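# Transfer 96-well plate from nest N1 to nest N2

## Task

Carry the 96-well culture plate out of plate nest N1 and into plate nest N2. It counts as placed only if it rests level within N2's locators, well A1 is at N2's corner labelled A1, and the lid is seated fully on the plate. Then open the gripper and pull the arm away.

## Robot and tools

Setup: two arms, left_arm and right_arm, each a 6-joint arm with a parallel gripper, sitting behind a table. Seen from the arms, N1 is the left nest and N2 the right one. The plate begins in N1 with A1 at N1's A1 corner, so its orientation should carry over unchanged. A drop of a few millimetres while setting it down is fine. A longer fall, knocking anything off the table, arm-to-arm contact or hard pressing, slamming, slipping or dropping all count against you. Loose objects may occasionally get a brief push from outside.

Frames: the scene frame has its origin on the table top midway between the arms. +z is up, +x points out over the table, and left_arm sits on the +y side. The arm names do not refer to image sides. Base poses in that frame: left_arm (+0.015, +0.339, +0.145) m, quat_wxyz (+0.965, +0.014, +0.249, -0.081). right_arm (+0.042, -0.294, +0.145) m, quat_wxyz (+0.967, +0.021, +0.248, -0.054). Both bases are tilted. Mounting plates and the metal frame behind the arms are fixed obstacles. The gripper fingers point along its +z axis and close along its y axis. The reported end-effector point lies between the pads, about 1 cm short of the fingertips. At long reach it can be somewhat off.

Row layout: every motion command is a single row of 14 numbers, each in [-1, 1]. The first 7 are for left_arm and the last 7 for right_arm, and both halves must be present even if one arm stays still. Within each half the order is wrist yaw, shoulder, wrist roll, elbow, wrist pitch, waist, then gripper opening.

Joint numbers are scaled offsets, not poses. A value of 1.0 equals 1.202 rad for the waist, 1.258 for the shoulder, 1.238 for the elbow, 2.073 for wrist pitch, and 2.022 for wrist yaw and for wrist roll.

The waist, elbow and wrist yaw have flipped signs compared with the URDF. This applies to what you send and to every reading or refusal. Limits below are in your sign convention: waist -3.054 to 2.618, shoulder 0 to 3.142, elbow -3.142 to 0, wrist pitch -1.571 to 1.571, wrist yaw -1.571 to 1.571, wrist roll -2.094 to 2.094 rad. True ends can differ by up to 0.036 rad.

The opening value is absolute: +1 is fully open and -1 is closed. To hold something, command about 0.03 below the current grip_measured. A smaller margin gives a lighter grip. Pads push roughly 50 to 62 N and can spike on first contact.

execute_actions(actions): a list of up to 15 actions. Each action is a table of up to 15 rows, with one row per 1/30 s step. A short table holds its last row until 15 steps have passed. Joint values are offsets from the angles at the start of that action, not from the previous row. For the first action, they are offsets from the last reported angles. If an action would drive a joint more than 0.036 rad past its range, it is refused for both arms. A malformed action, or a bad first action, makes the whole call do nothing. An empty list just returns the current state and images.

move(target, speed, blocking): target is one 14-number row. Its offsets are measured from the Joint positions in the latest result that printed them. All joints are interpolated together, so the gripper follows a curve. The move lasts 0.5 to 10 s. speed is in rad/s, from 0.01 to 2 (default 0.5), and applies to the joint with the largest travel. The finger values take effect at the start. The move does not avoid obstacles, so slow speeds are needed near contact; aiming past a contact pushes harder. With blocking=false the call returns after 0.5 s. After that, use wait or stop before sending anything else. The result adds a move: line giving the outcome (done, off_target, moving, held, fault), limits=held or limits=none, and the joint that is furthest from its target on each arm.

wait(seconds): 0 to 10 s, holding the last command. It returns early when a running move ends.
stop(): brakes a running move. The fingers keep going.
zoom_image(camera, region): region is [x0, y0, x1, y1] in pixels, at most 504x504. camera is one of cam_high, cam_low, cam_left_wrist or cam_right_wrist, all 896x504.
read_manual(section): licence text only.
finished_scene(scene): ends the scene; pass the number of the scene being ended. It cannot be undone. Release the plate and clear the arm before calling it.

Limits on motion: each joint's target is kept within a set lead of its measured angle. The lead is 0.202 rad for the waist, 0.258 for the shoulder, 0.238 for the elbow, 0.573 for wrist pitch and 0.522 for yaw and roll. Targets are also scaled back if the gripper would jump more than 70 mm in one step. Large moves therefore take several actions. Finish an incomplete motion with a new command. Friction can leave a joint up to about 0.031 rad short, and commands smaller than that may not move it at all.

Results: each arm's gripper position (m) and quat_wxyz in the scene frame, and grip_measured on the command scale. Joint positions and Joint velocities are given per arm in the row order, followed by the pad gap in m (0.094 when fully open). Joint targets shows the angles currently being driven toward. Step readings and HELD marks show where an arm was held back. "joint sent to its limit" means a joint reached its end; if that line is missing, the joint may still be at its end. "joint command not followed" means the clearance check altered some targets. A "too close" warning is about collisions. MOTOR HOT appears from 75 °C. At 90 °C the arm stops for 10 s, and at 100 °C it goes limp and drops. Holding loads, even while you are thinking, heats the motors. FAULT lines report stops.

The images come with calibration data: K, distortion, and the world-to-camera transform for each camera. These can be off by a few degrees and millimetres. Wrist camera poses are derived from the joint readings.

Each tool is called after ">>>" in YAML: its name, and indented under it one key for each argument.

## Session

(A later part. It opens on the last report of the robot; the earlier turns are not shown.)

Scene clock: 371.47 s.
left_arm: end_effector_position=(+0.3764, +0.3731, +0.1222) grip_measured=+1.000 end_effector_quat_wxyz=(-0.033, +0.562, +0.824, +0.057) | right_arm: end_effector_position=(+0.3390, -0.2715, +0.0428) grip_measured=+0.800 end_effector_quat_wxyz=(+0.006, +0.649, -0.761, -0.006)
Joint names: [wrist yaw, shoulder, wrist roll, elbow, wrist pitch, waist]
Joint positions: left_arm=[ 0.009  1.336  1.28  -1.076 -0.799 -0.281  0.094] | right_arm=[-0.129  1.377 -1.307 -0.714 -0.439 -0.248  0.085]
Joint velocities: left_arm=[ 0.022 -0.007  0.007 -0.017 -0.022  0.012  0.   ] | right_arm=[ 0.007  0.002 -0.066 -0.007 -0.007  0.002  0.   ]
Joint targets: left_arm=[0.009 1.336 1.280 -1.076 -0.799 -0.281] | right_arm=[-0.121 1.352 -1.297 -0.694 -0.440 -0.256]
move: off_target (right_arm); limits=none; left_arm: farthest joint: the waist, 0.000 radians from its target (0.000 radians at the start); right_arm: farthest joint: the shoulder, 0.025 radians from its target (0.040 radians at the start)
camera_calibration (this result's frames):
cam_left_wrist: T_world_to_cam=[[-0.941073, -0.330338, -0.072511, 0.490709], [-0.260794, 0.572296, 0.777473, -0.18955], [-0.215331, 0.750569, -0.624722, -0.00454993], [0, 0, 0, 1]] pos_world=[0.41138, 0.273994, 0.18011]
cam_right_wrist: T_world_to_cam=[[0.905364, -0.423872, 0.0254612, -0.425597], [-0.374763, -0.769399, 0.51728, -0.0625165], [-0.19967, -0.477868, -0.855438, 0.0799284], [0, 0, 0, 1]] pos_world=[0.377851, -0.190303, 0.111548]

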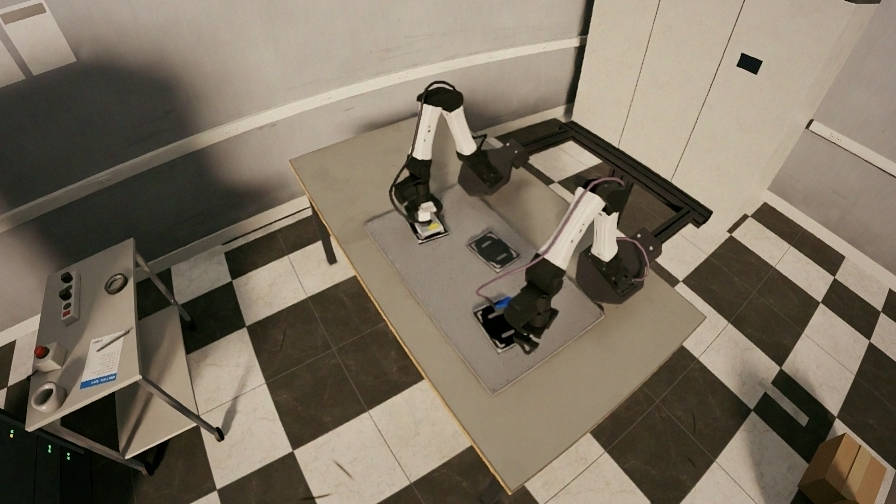

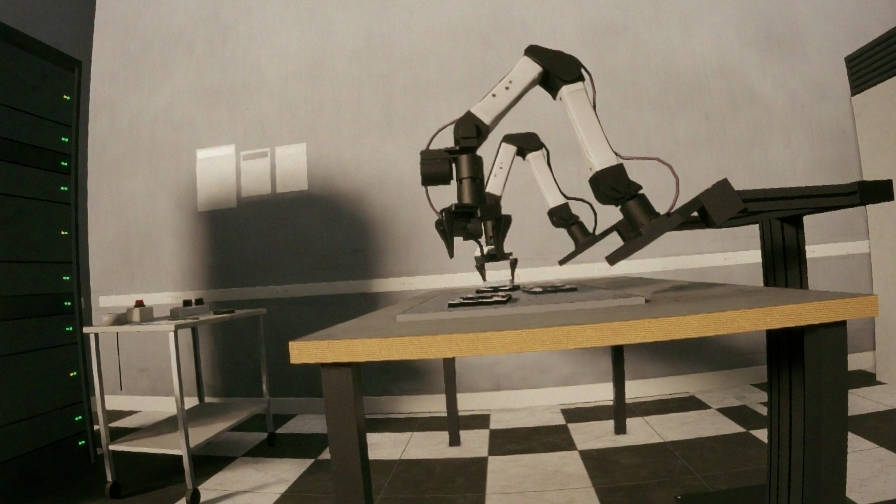

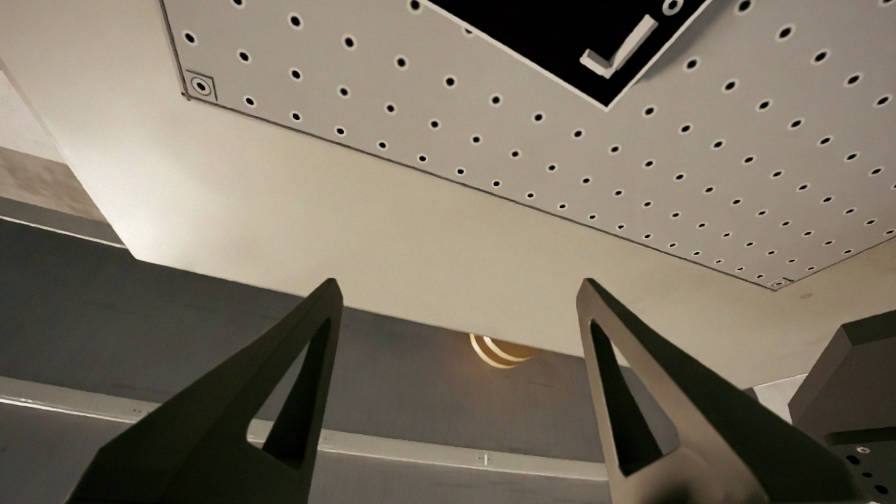

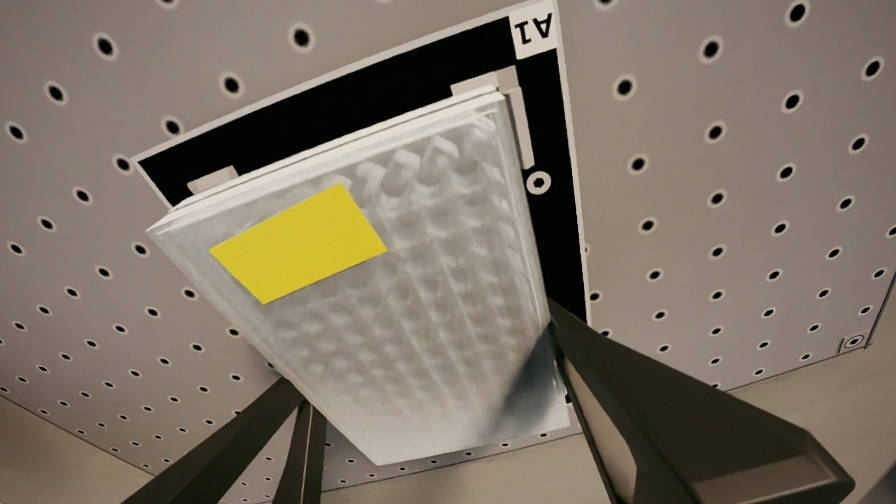

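>>> move:
  target: [0,0,0,0,0,0,1, 0.004,0.036,0.005,0.026,0.026,0,0.74]
  speed: 0.03

>>> zoom_image:
  camera: "cam_right_wrist"
  region: [120,20,600,260]

Scene clock: 378.63 s.
left_arm: end_effector_position=(+0.3764, +0.3731, +0.1222) grip_measured=+1.000 end_effector_quat_wxyz=(-0.033, +0.562, +0.824, +0.057) | right_arm: end_effector_position=(+0.3399, -0.2707, +0.0382) grip_measured=+0.800 end_effector_quat_wxyz=(+0.005, +0.648, -0.761, -0.006)
Joint names: [wrist yaw, shoulder, wrist roll, elbow, wrist pitch, waist]
Joint positions: left_arm=[ 0.009  1.336  1.28  -1.076 -0.799 -0.281  0.094] | right_arm=[-0.128  1.394 -1.305 -0.71  -0.414 -0.248  0.085]
Joint velocities: left_arm=[-0.022  0.002  0.022  0.012 -0.007 -0.022  0.   ] | right_arm=[ 0.022  0.007 -0.007  0.002 -0.007  0.007  0.   ]
Joint targets: left_arm=[0.009 1.336 1.280 -1.076 -0.799 -0.281] | right_arm=[-0.121 1.422 -1.297 -0.682 -0.385 -0.248]
move: off_target (right_arm); limits=none; left_arm: farthest joint: the waist, 0.000 radians from its target (0.000 radians at the start); right_arm: farthest joint: the elbow, 0.029 radians from its target (0.032 radians at the start)
camera_calibration (this result's frames):
cam_left_wrist: T_world_to_cam=[[-0.941073, -0.330338, -0.072511, 0.490709], [-0.260794, 0.572296, 0.777473, -0.18955], [-0.215331, 0.750569, -0.624722, -0.00454993], [0, 0, 0, 1]] pos_world=[0.41138, 0.273994, 0.18011]
cam_right_wrist: T_world_to_cam=[[0.904269, -0.426031, 0.0281881, -0.42628], [-0.378308, -0.768869, 0.515484, -0.0577797], [-0.197939, -0.4768, -0.856435, 0.0762705], [0, 0, 0, 1]] pos_world=[0.378711, -0.189668, 0.107121]

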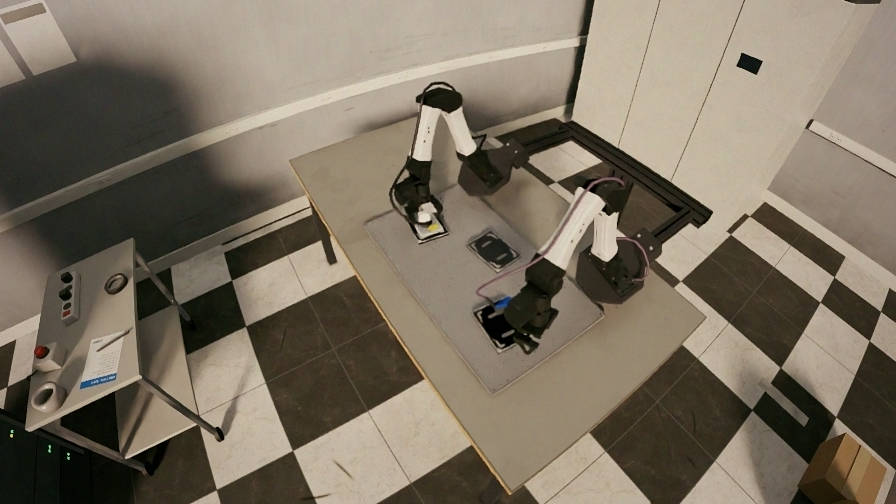

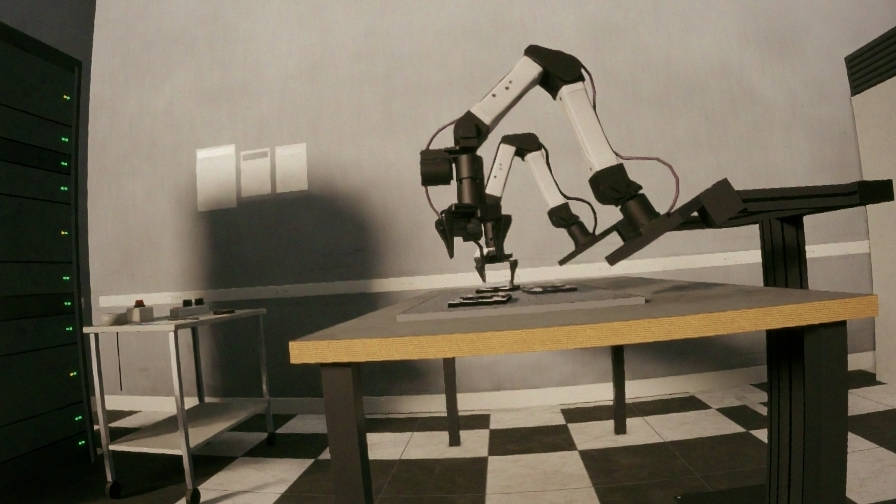

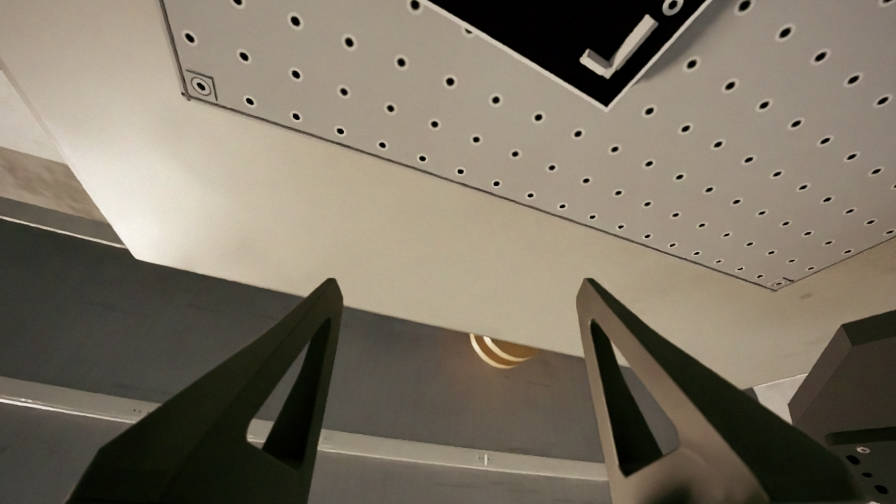

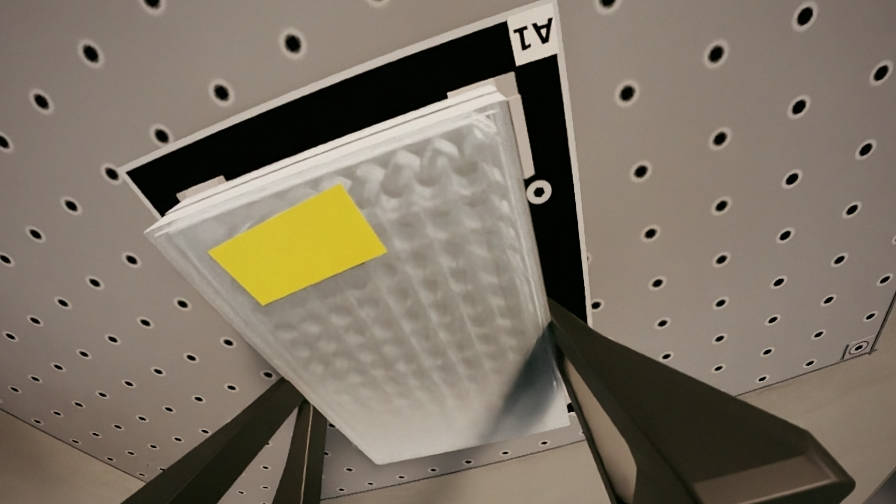

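Region (120, 20, 600, 260) of cam_right_wrist's 896x504 image, scaled by 1.050, with more detail than that image has.

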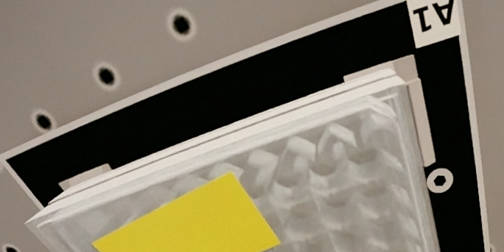

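>>> move:
  target: [0,0,0,0,0,0,1, 0.005,-0.024,0.004,0.004,-0.006,0.018,0.74]
  speed: 0.04

>>> zoom_image:
  camera: "cam_right_wrist"
  region: [120,20,600,260]

Scene clock: 382.77 s.
left_arm: end_effector_position=(+0.3764, +0.3731, +0.1222) grip_measured=+1.000 end_effector_quat_wxyz=(-0.033, +0.562, +0.824, +0.057) | right_arm: end_effector_position=(+0.3406, -0.2734, +0.0392) grip_measured=+0.800 end_effector_quat_wxyz=(+0.003, +0.643, -0.766, -0.007)
Joint names: [wrist yaw, shoulder, wrist roll, elbow, wrist pitch, waist]
Joint positions: left_arm=[ 0.009  1.336  1.28  -1.076 -0.799 -0.281  0.094] | right_arm=[-0.117  1.388 -1.305 -0.71  -0.416 -0.233  0.085]
Joint velocities: left_arm=[ 0.037 -0.007  0.022 -0.002  0.066  0.012  0.   ] | right_arm=[ 0.007  0.007  0.007  0.012 -0.022 -0.012  0.   ]
Joint targets: left_arm=[0.009 1.336 1.280 -1.076 -0.799 -0.281] | right_arm=[-0.118 1.364 -1.297 -0.705 -0.426 -0.226]
move: off_target (right_arm); limits=none; left_arm: farthest joint: the waist, 0.000 radians from its target (0.000 radians at the start); right_arm: farthest joint: the shoulder, 0.025 radians from its target (0.031 radians at the start)
camera_calibration (this result's frames):
cam_left_wrist: T_world_to_cam=[[-0.941073, -0.330338, -0.072511, 0.490709], [-0.260794, 0.572296, 0.777473, -0.18955], [-0.215331, 0.750569, -0.624722, -0.00454993], [0, 0, 0, 1]] pos_world=[0.41138, 0.273994, 0.18011]
cam_right_wrist: T_world_to_cam=[[0.898427, -0.438235, 0.027922, -0.429427], [-0.38963, -0.766225, 0.510967, -0.055301], [-0.202529, -0.469946, -0.859147, 0.0795019], [0, 0, 0, 1]] pos_world=[0.380363, -0.193201, 0.108551]

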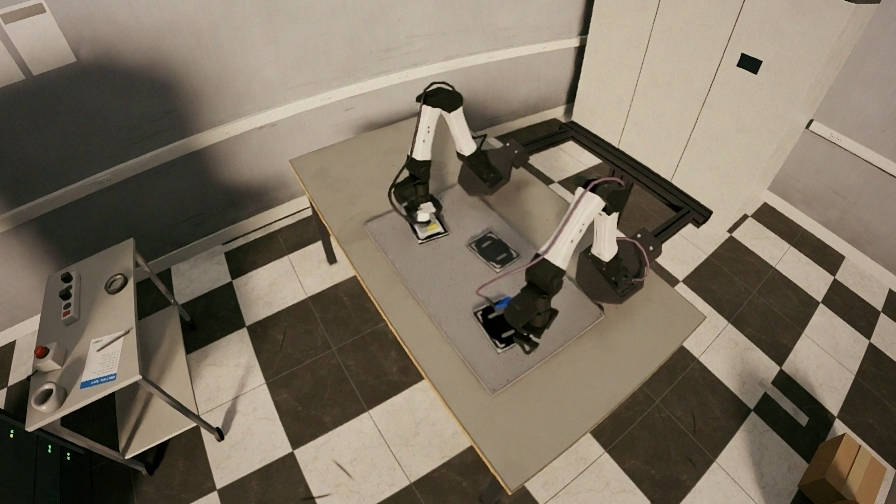

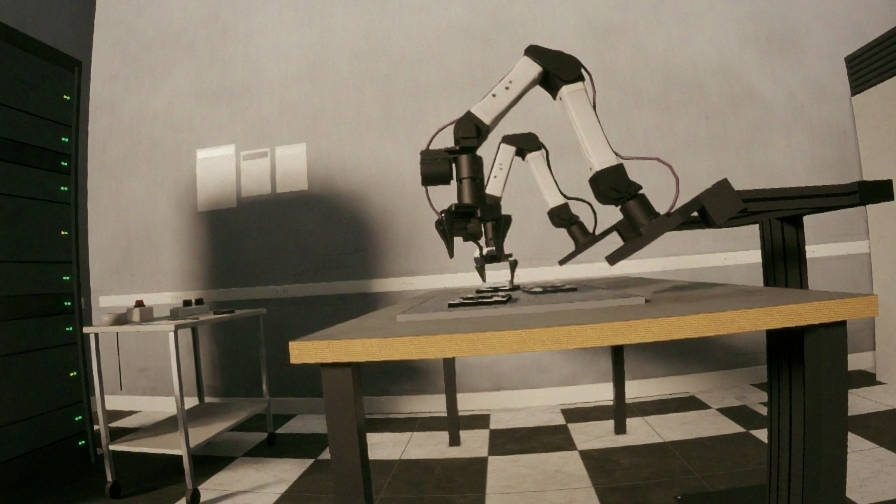

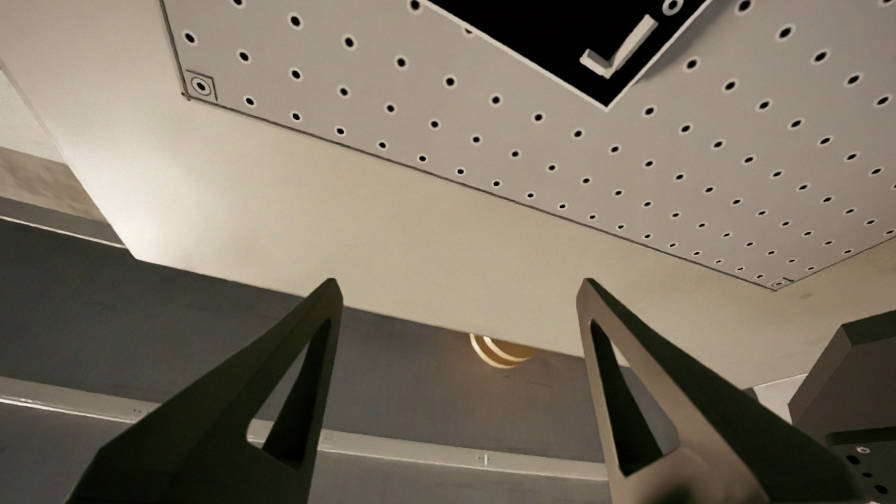

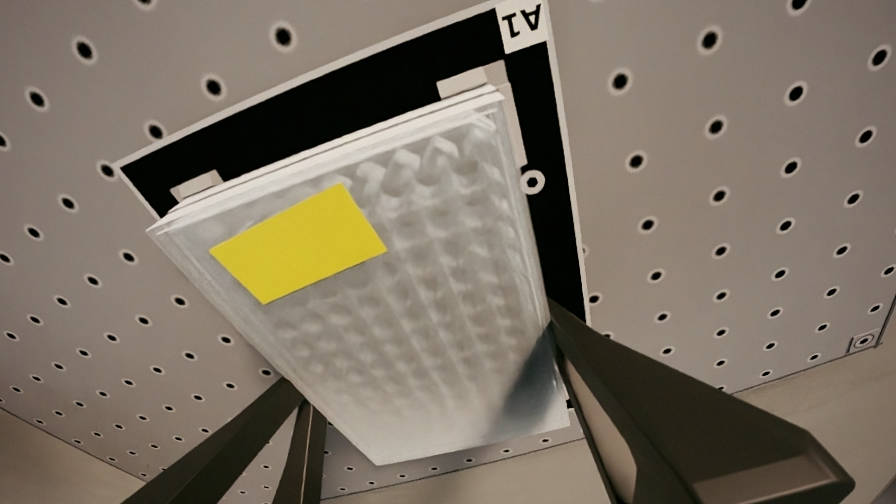

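Region (120, 20, 600, 260) of cam_right_wrist's 896x504 image, scaled by 1.050, with more detail than that image has.

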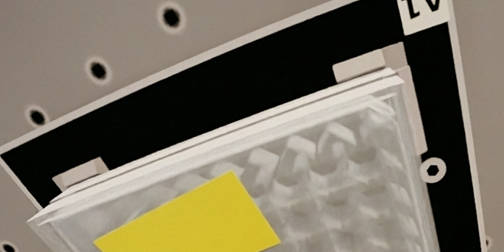

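>>> move:
  target: [0,0,0,0,0,0,1, 0,-0.03,-0.014,0.012,-0.004,0.006,0.74]
  speed: 0.04

>>> zoom_image:
  camera: "cam_right_wrist"
  region: [120,20,600,260]

Scene clock: 388.13 s.
left_arm: end_effector_position=(+0.3764, +0.3731, +0.1222) grip_measured=+1.000 end_effector_quat_wxyz=(-0.033, +0.562, +0.824, +0.057) | right_arm: end_effector_position=(+0.3415, -0.2737, +0.0419) grip_measured=+0.800 end_effector_quat_wxyz=(+0.000, +0.648, -0.762, -0.005)
Joint names: [wrist yaw, shoulder, wrist roll, elbow, wrist pitch, waist]
Joint positions: left_arm=[ 0.009  1.336  1.28  -1.076 -0.799 -0.281  0.094] | right_arm=[-0.117  1.376 -1.319 -0.71  -0.422 -0.233  0.085]
Joint velocities: left_arm=[-0.007 -0.012 -0.022  0.007  0.066  0.002  0.   ] | right_arm=[-0.066 -0.017 -0.022 -0.002 -0.007 -0.002 -0.001]
Joint targets: left_arm=[0.009 1.336 1.280 -1.076 -0.799 -0.281] | right_arm=[-0.117 1.351 -1.333 -0.695 -0.425 -0.226]
move: off_target (right_arm); limits=none; left_arm: farthest joint: the waist, 0.000 radians from its target (0.000 radians at the start); right_arm: farthest joint: the shoulder, 0.026 radians from its target (0.038 radians at the start)
camera_calibration (this result's frames):
cam_left_wrist: T_world_to_cam=[[-0.941073, -0.330338, -0.072511, 0.490709], [-0.260794, 0.572296, 0.777473, -0.18955], [-0.215331, 0.750569, -0.624722, -0.00454993], [0, 0, 0, 1]] pos_world=[0.41138, 0.273994, 0.18011]
cam_right_wrist: T_world_to_cam=[[0.903685, -0.426913, 0.0331534, -0.429343], [-0.383076, -0.771433, 0.508078, -0.060124], [-0.19133, -0.471843, -0.860673, 0.0776658], [0, 0, 0, 1]] pos_world=[0.379818, -0.193028, 0.111627]

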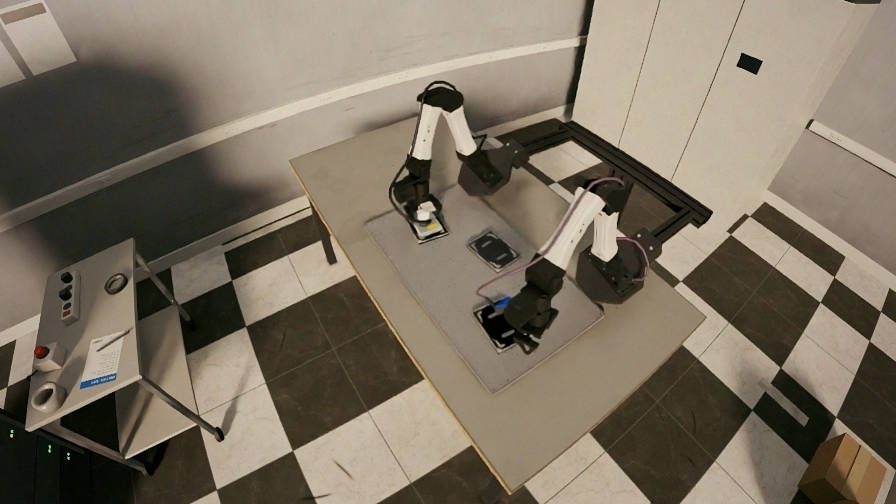

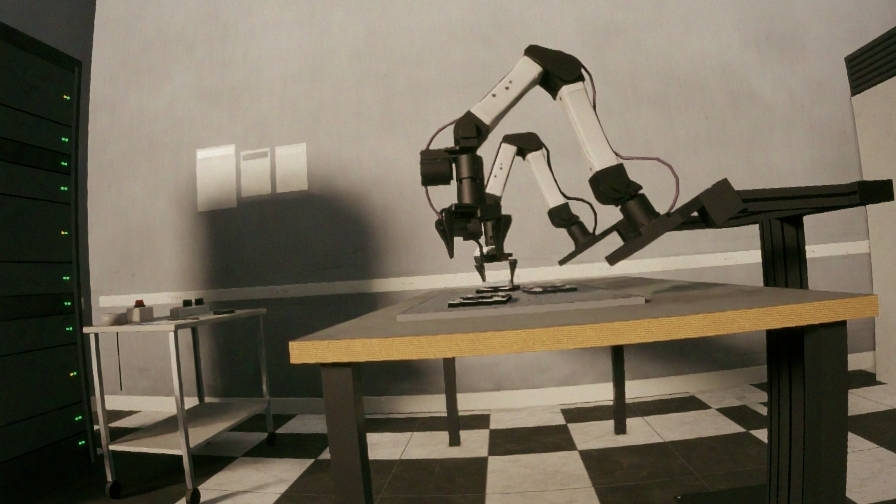

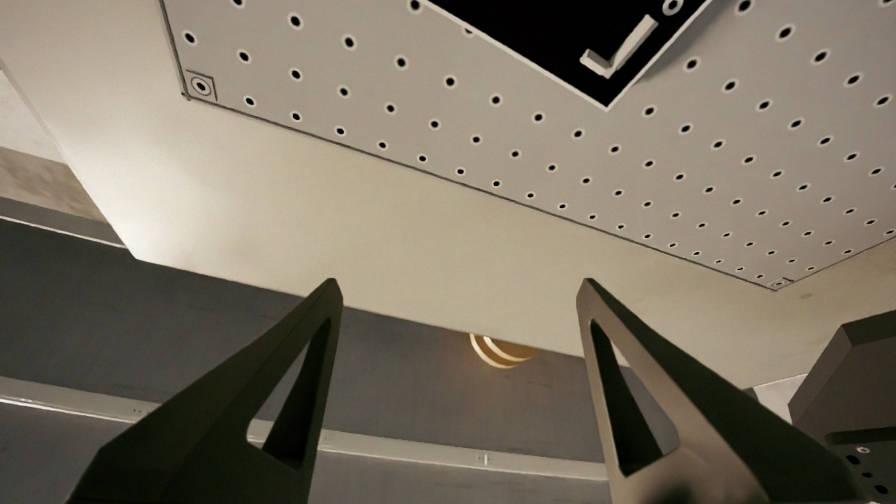

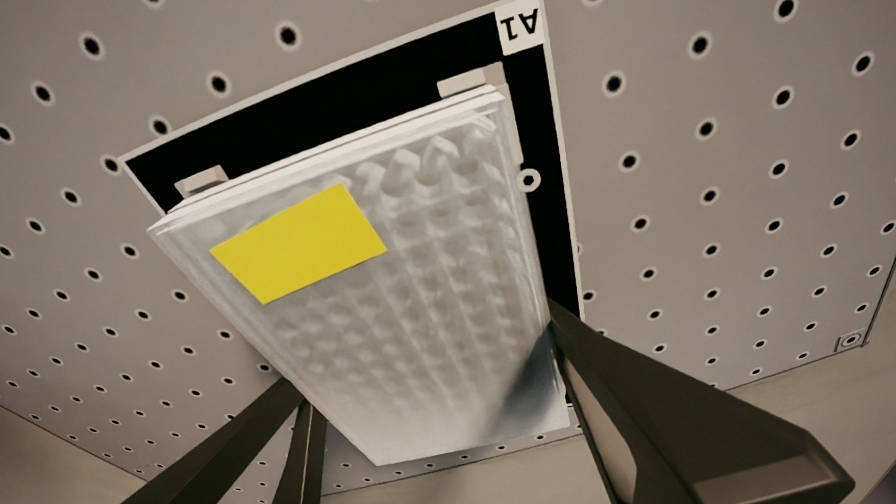

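Region (120, 20, 600, 260) of cam_right_wrist's 896x504 image, scaled by 1.050, with more detail than that image has.

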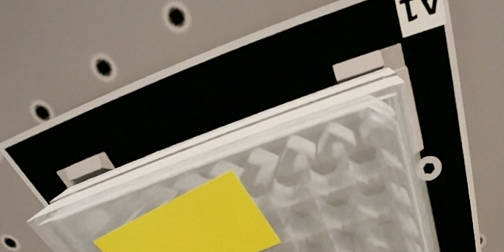

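>>> move:
  target: [0,0,0,0,0,0,1, 0,-0.027,-0.007,0.027,0.008,0.006,0.74]
  speed: 0.04

>>> zoom_image:
  camera: "cam_right_wrist"
  region: [120,20,600,260]

Scene clock: 394.63 s.
left_arm: end_effector_position=(+0.3764, +0.3731, +0.1222) grip_measured=+1.000 end_effector_quat_wxyz=(-0.033, +0.562, +0.824, +0.057) | right_arm: end_effector_position=(+0.3376, -0.2740, +0.0418) grip_measured=+0.800 end_effector_quat_wxyz=(+0.001, +0.649, -0.761, -0.006)
Joint names: [wrist yaw, shoulder, wrist roll, elbow, wrist pitch, waist]
Joint positions: left_arm=[ 0.009  1.336  1.28  -1.076 -0.799 -0.281  0.094] | right_arm=[-0.117  1.368 -1.322 -0.697 -0.421 -0.233  0.085]
Joint velocities: left_arm=[-0.022  0.007 -0.007 -0.027  0.066 -0.007  0.   ] | right_arm=[ 0.037 -0.002  0.037 -0.002 -0.007  0.012 -0.   ]
Joint targets: left_arm=[0.009 1.336 1.280 -1.076 -0.799 -0.281] | right_arm=[-0.117 1.342 -1.333 -0.677 -0.406 -0.226]
move: off_target (right_arm); limits=none; left_arm: farthest joint: the waist, 0.000 radians from its target (0.000 radians at the start); right_arm: farthest joint: the shoulder, 0.026 radians from its target (0.034 radians at the start)
camera_calibration (this result's frames):
cam_left_wrist: T_world_to_cam=[[-0.941073, -0.330338, -0.072511, 0.490709], [-0.260794, 0.572296, 0.777473, -0.18955], [-0.215331, 0.750569, -0.624722, -0.00454993], [0, 0, 0, 1]] pos_world=[0.41138, 0.273994, 0.18011]
cam_right_wrist: T_world_to_cam=[[0.905272, -0.423756, 0.0302257, -0.425471], [-0.378674, -0.772616, 0.509579, -0.0637093], [-0.192584, -0.472753, -0.859893, 0.0767887], [0, 0, 0, 1]] pos_world=[0.37583, -0.193217, 0.111355]

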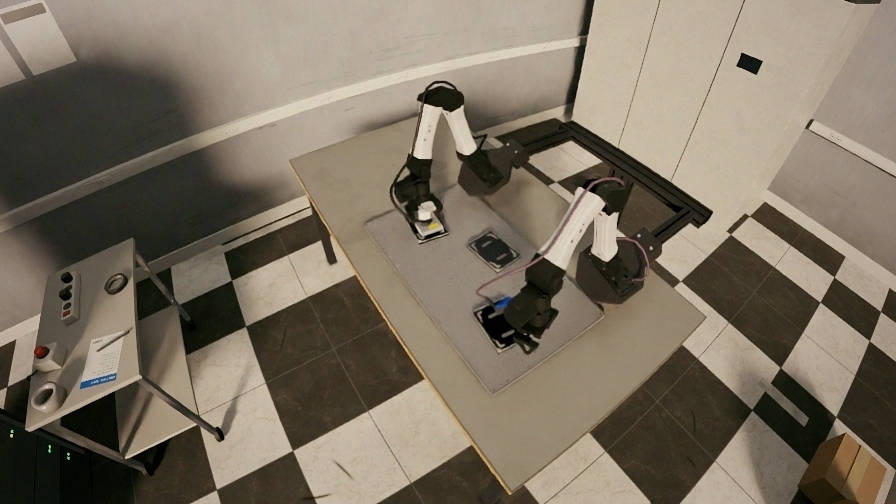

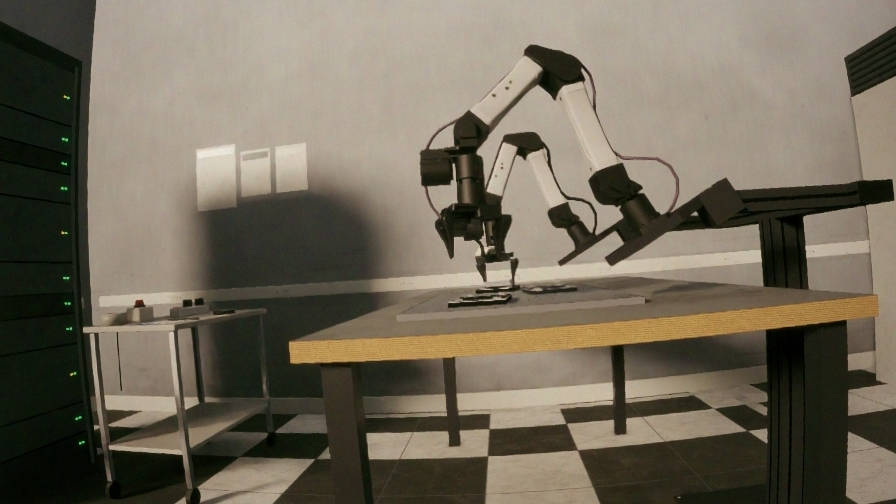

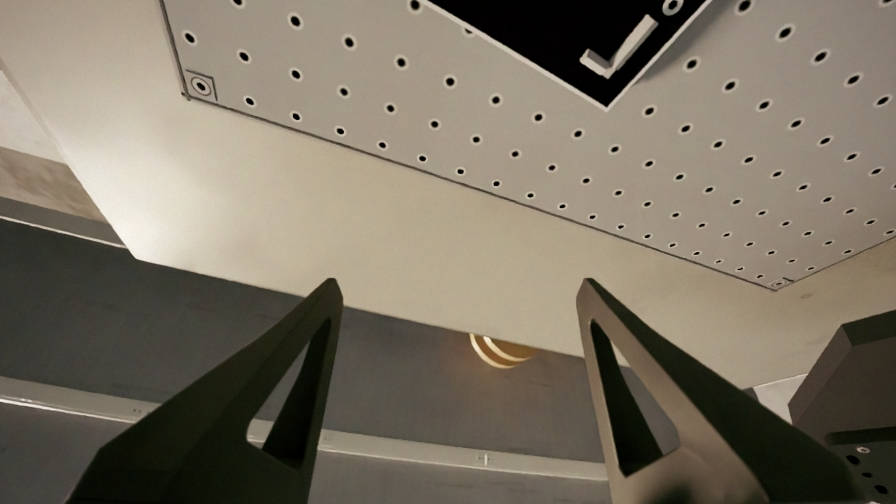

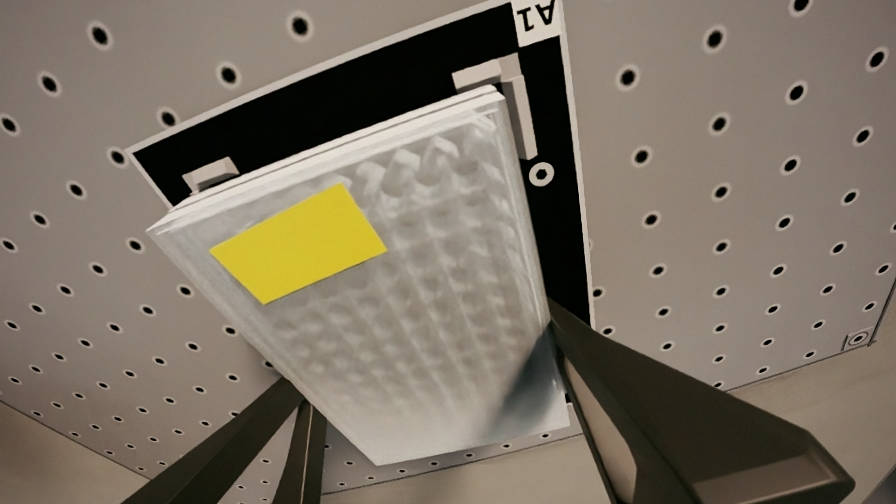

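Region (120, 20, 600, 260) of cam_right_wrist's 896x504 image, scaled by 1.050, with more detail than that image has.

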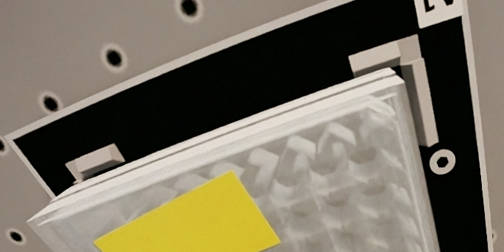

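>>> move:
  target: [0,0,0,0,0,0,1, 0.002,0.031,-0.006,0.02,0.021,0.011,0.74]
  speed: 0.03

>>> zoom_image:
  camera: "cam_right_wrist"
  region: [120,20,600,260]

Scene clock: 398.17 s.
left_arm: end_effector_position=(+0.3764, +0.3731, +0.1222) grip_measured=+1.000 end_effector_quat_wxyz=(-0.033, +0.562, +0.824, +0.057) | right_arm: end_effector_position=(+0.3391, -0.2747, +0.0376) grip_measured=+0.800 end_effector_quat_wxyz=(+0.001, +0.648, -0.762, -0.005)
Joint names: [wrist yaw, shoulder, wrist roll, elbow, wrist pitch, waist]
Joint positions: left_arm=[ 0.009  1.336  1.28  -1.076 -0.799 -0.281  0.094] | right_arm=[-0.117  1.386 -1.322 -0.697 -0.4   -0.229  0.085]
Joint velocities: left_arm=[-0.037  0.007  0.037 -0.012 -0.037  0.002  0.   ] | right_arm=[ 0.066  0.022 -0.051  0.002 -0.081 -0.007 -0.001]
Joint targets: left_arm=[0.009 1.336 1.280 -1.076 -0.799 -0.281] | right_arm=[-0.113 1.407 -1.334 -0.672 -0.377 -0.220]
move: off_target (right_arm); limits=none; left_arm: farthest joint: the waist, 0.000 radians from its target (0.000 radians at the start); right_arm: farthest joint: the elbow, 0.025 radians from its target (0.025 radians at the start)
camera_calibration (this result's frames):
cam_left_wrist: T_world_to_cam=[[-0.941073, -0.330338, -0.072511, 0.490709], [-0.260794, 0.572296, 0.777473, -0.18955], [-0.215331, 0.750569, -0.624722, -0.00454993], [0, 0, 0, 1]] pos_world=[0.41138, 0.273994, 0.18011]
cam_right_wrist: T_world_to_cam=[[0.903655, -0.426979, 0.0331104, -0.427479], [-0.382673, -0.770335, 0.510044, -0.0594732], [-0.192272, -0.473575, -0.859511, 0.0727709], [0, 0, 0, 1]] pos_world=[0.377527, -0.193877, 0.107035]

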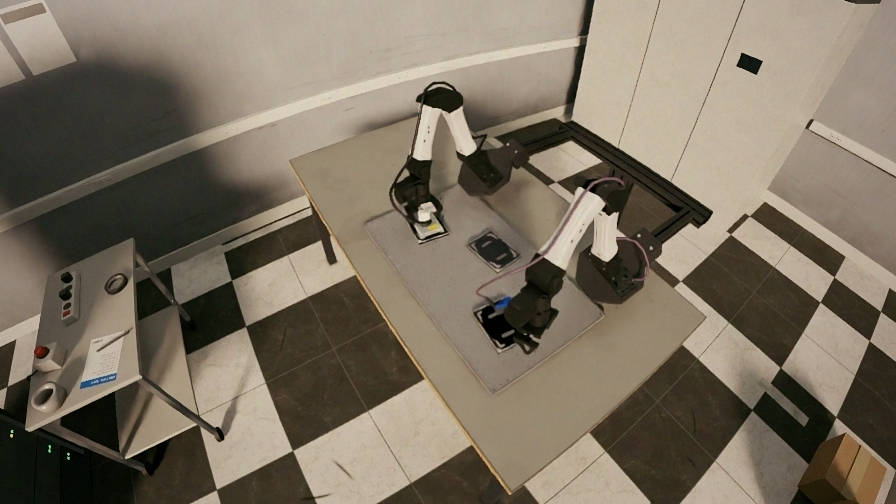

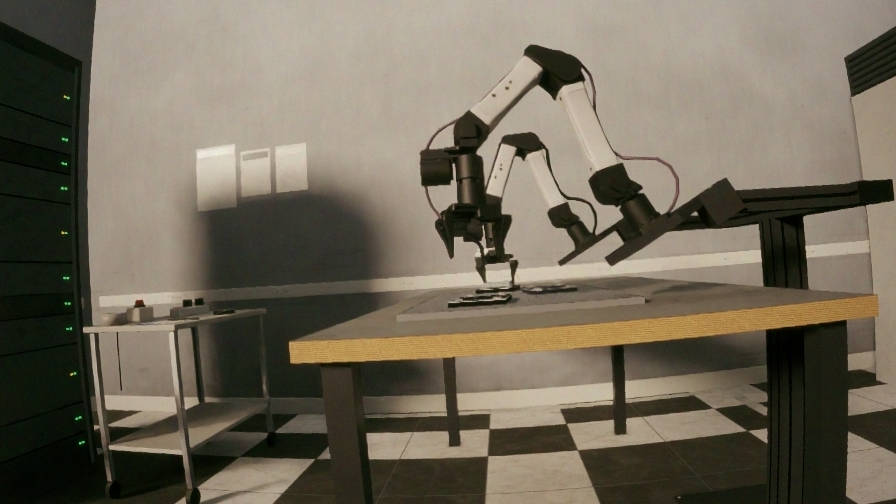

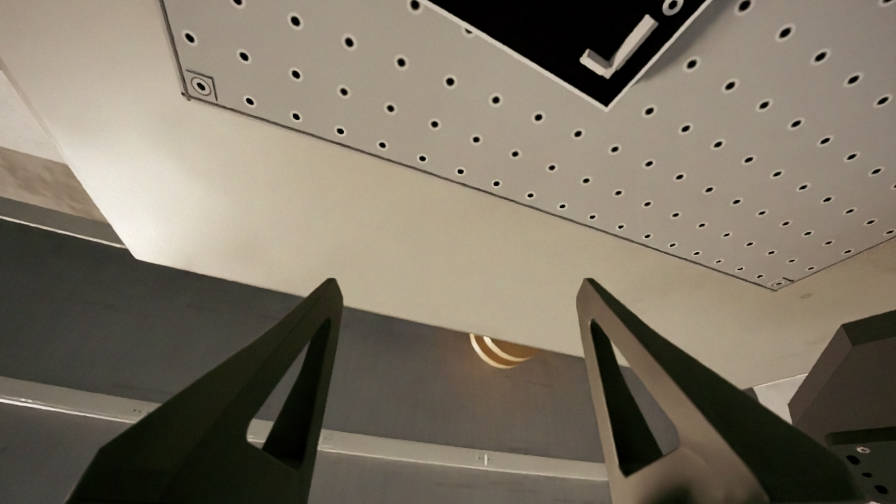

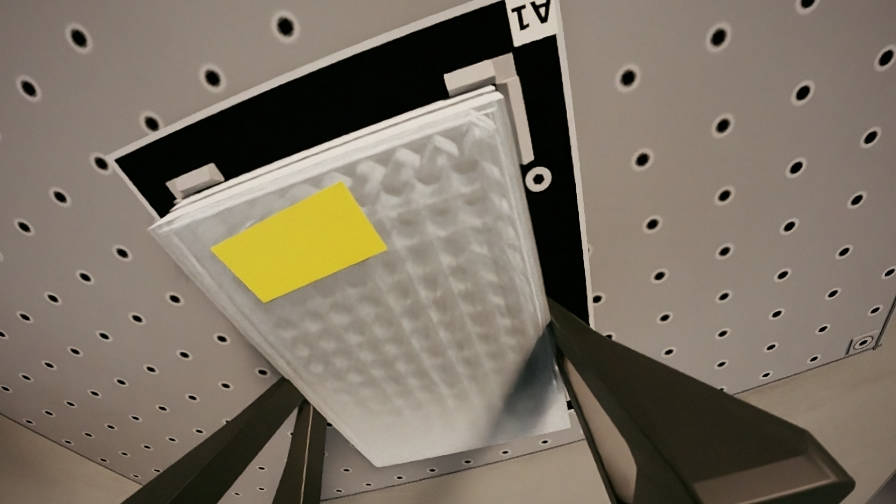

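Region (120, 20, 600, 260) of cam_right_wrist's 896x504 image, scaled by 1.050, with more detail than that image has.

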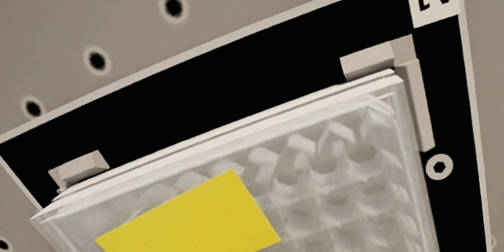

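>>> move:
  target: [0,0,0,0,0,0,1, 0.002,0.021,-0.006,0.03,0.014,0.008,0.74]
  speed: 0.03

>>> zoom_image:
  camera: "cam_right_wrist"
  region: [120,20,600,260]

Scene clock: 402.27 s.
left_arm: end_effector_position=(+0.3764, +0.3731, +0.1222) grip_measured=+1.000 end_effector_quat_wxyz=(-0.033, +0.562, +0.824, +0.057) | right_arm: end_effector_position=(+0.3386, -0.2747, +0.0366) grip_measured=+0.800 end_effector_quat_wxyz=(-0.000, +0.648, -0.762, -0.004)
Joint names: [wrist yaw, shoulder, wrist roll, elbow, wrist pitch, waist]
Joint positions: left_arm=[ 0.009  1.336  1.28  -1.076 -0.799 -0.281  0.094] | right_arm=[-0.117  1.386 -1.322 -0.691 -0.39  -0.229  0.085]
Joint velocities: left_arm=[ 0.095 -0.002  0.051 -0.017 -0.007 -0.007  0.   ] | right_arm=[-0.022 -0.007  0.037  0.007 -0.051  0.012 -0.   ]
Joint targets: left_arm=[0.009 1.336 1.280 -1.076 -0.799 -0.281] | right_arm=[-0.113 1.412 -1.334 -0.660 -0.371 -0.220]
move: off_target (right_arm); limits=none; left_arm: farthest joint: the waist, 0.000 radians from its target (0.000 radians at the start); right_arm: farthest joint: the elbow, 0.031 radians from its target (0.037 radians at the start)
camera_calibration (this result's frames):
cam_left_wrist: T_world_to_cam=[[-0.941073, -0.330338, -0.072511, 0.490709], [-0.260794, 0.572296, 0.777473, -0.18955], [-0.215331, 0.750569, -0.624722, -0.00454993], [0, 0, 0, 1]] pos_world=[0.41138, 0.273994, 0.18011]
cam_right_wrist: T_world_to_cam=[[0.903519, -0.427012, 0.036245, -0.427082], [-0.384451, -0.770278, 0.508793, -0.0584966], [-0.189342, -0.473639, -0.860126, 0.0708701], [0, 0, 0, 1]] pos_world=[0.376807, -0.193861, 0.106199]

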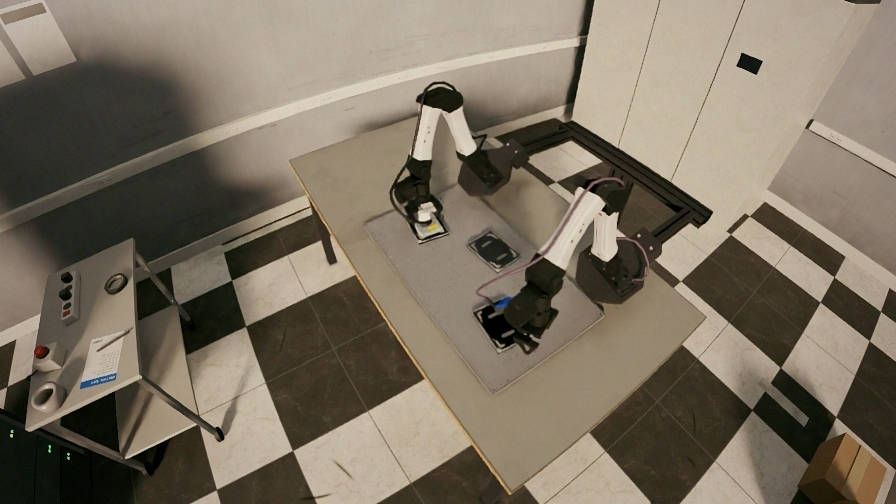

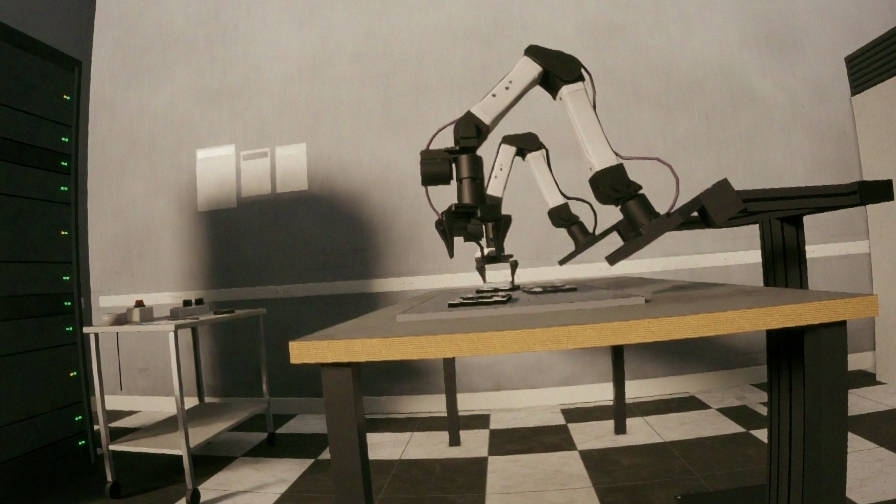

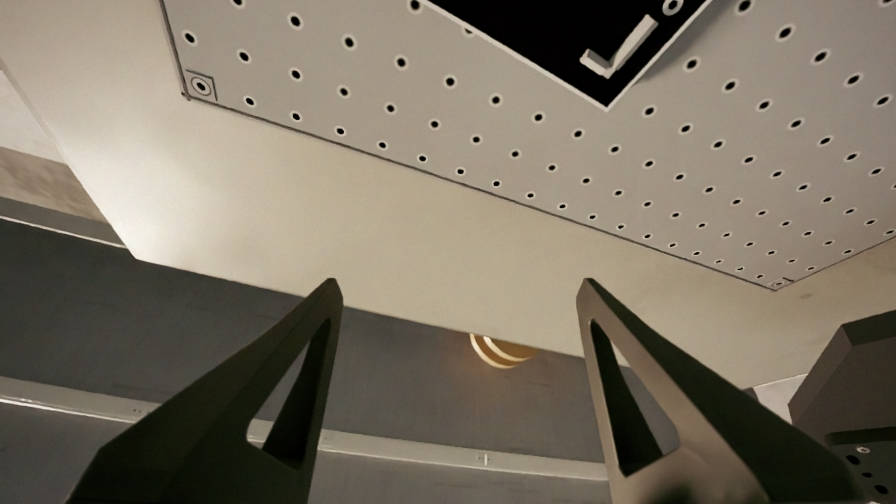

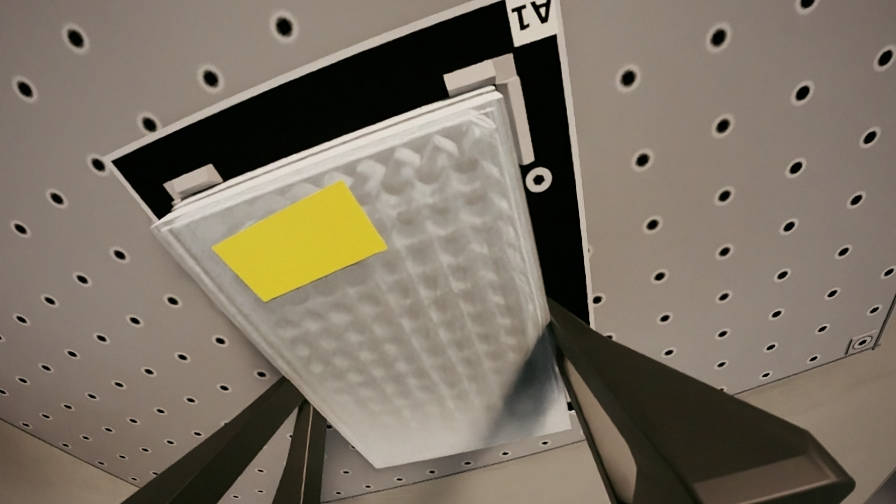

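Region (120, 20, 600, 260) of cam_right_wrist's 896x504 image, scaled by 1.050, with more detail than that image has.

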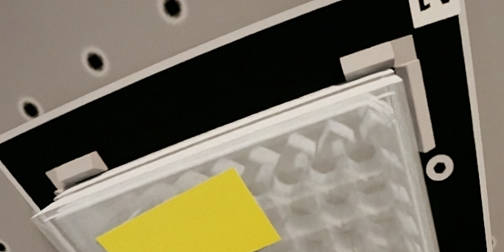

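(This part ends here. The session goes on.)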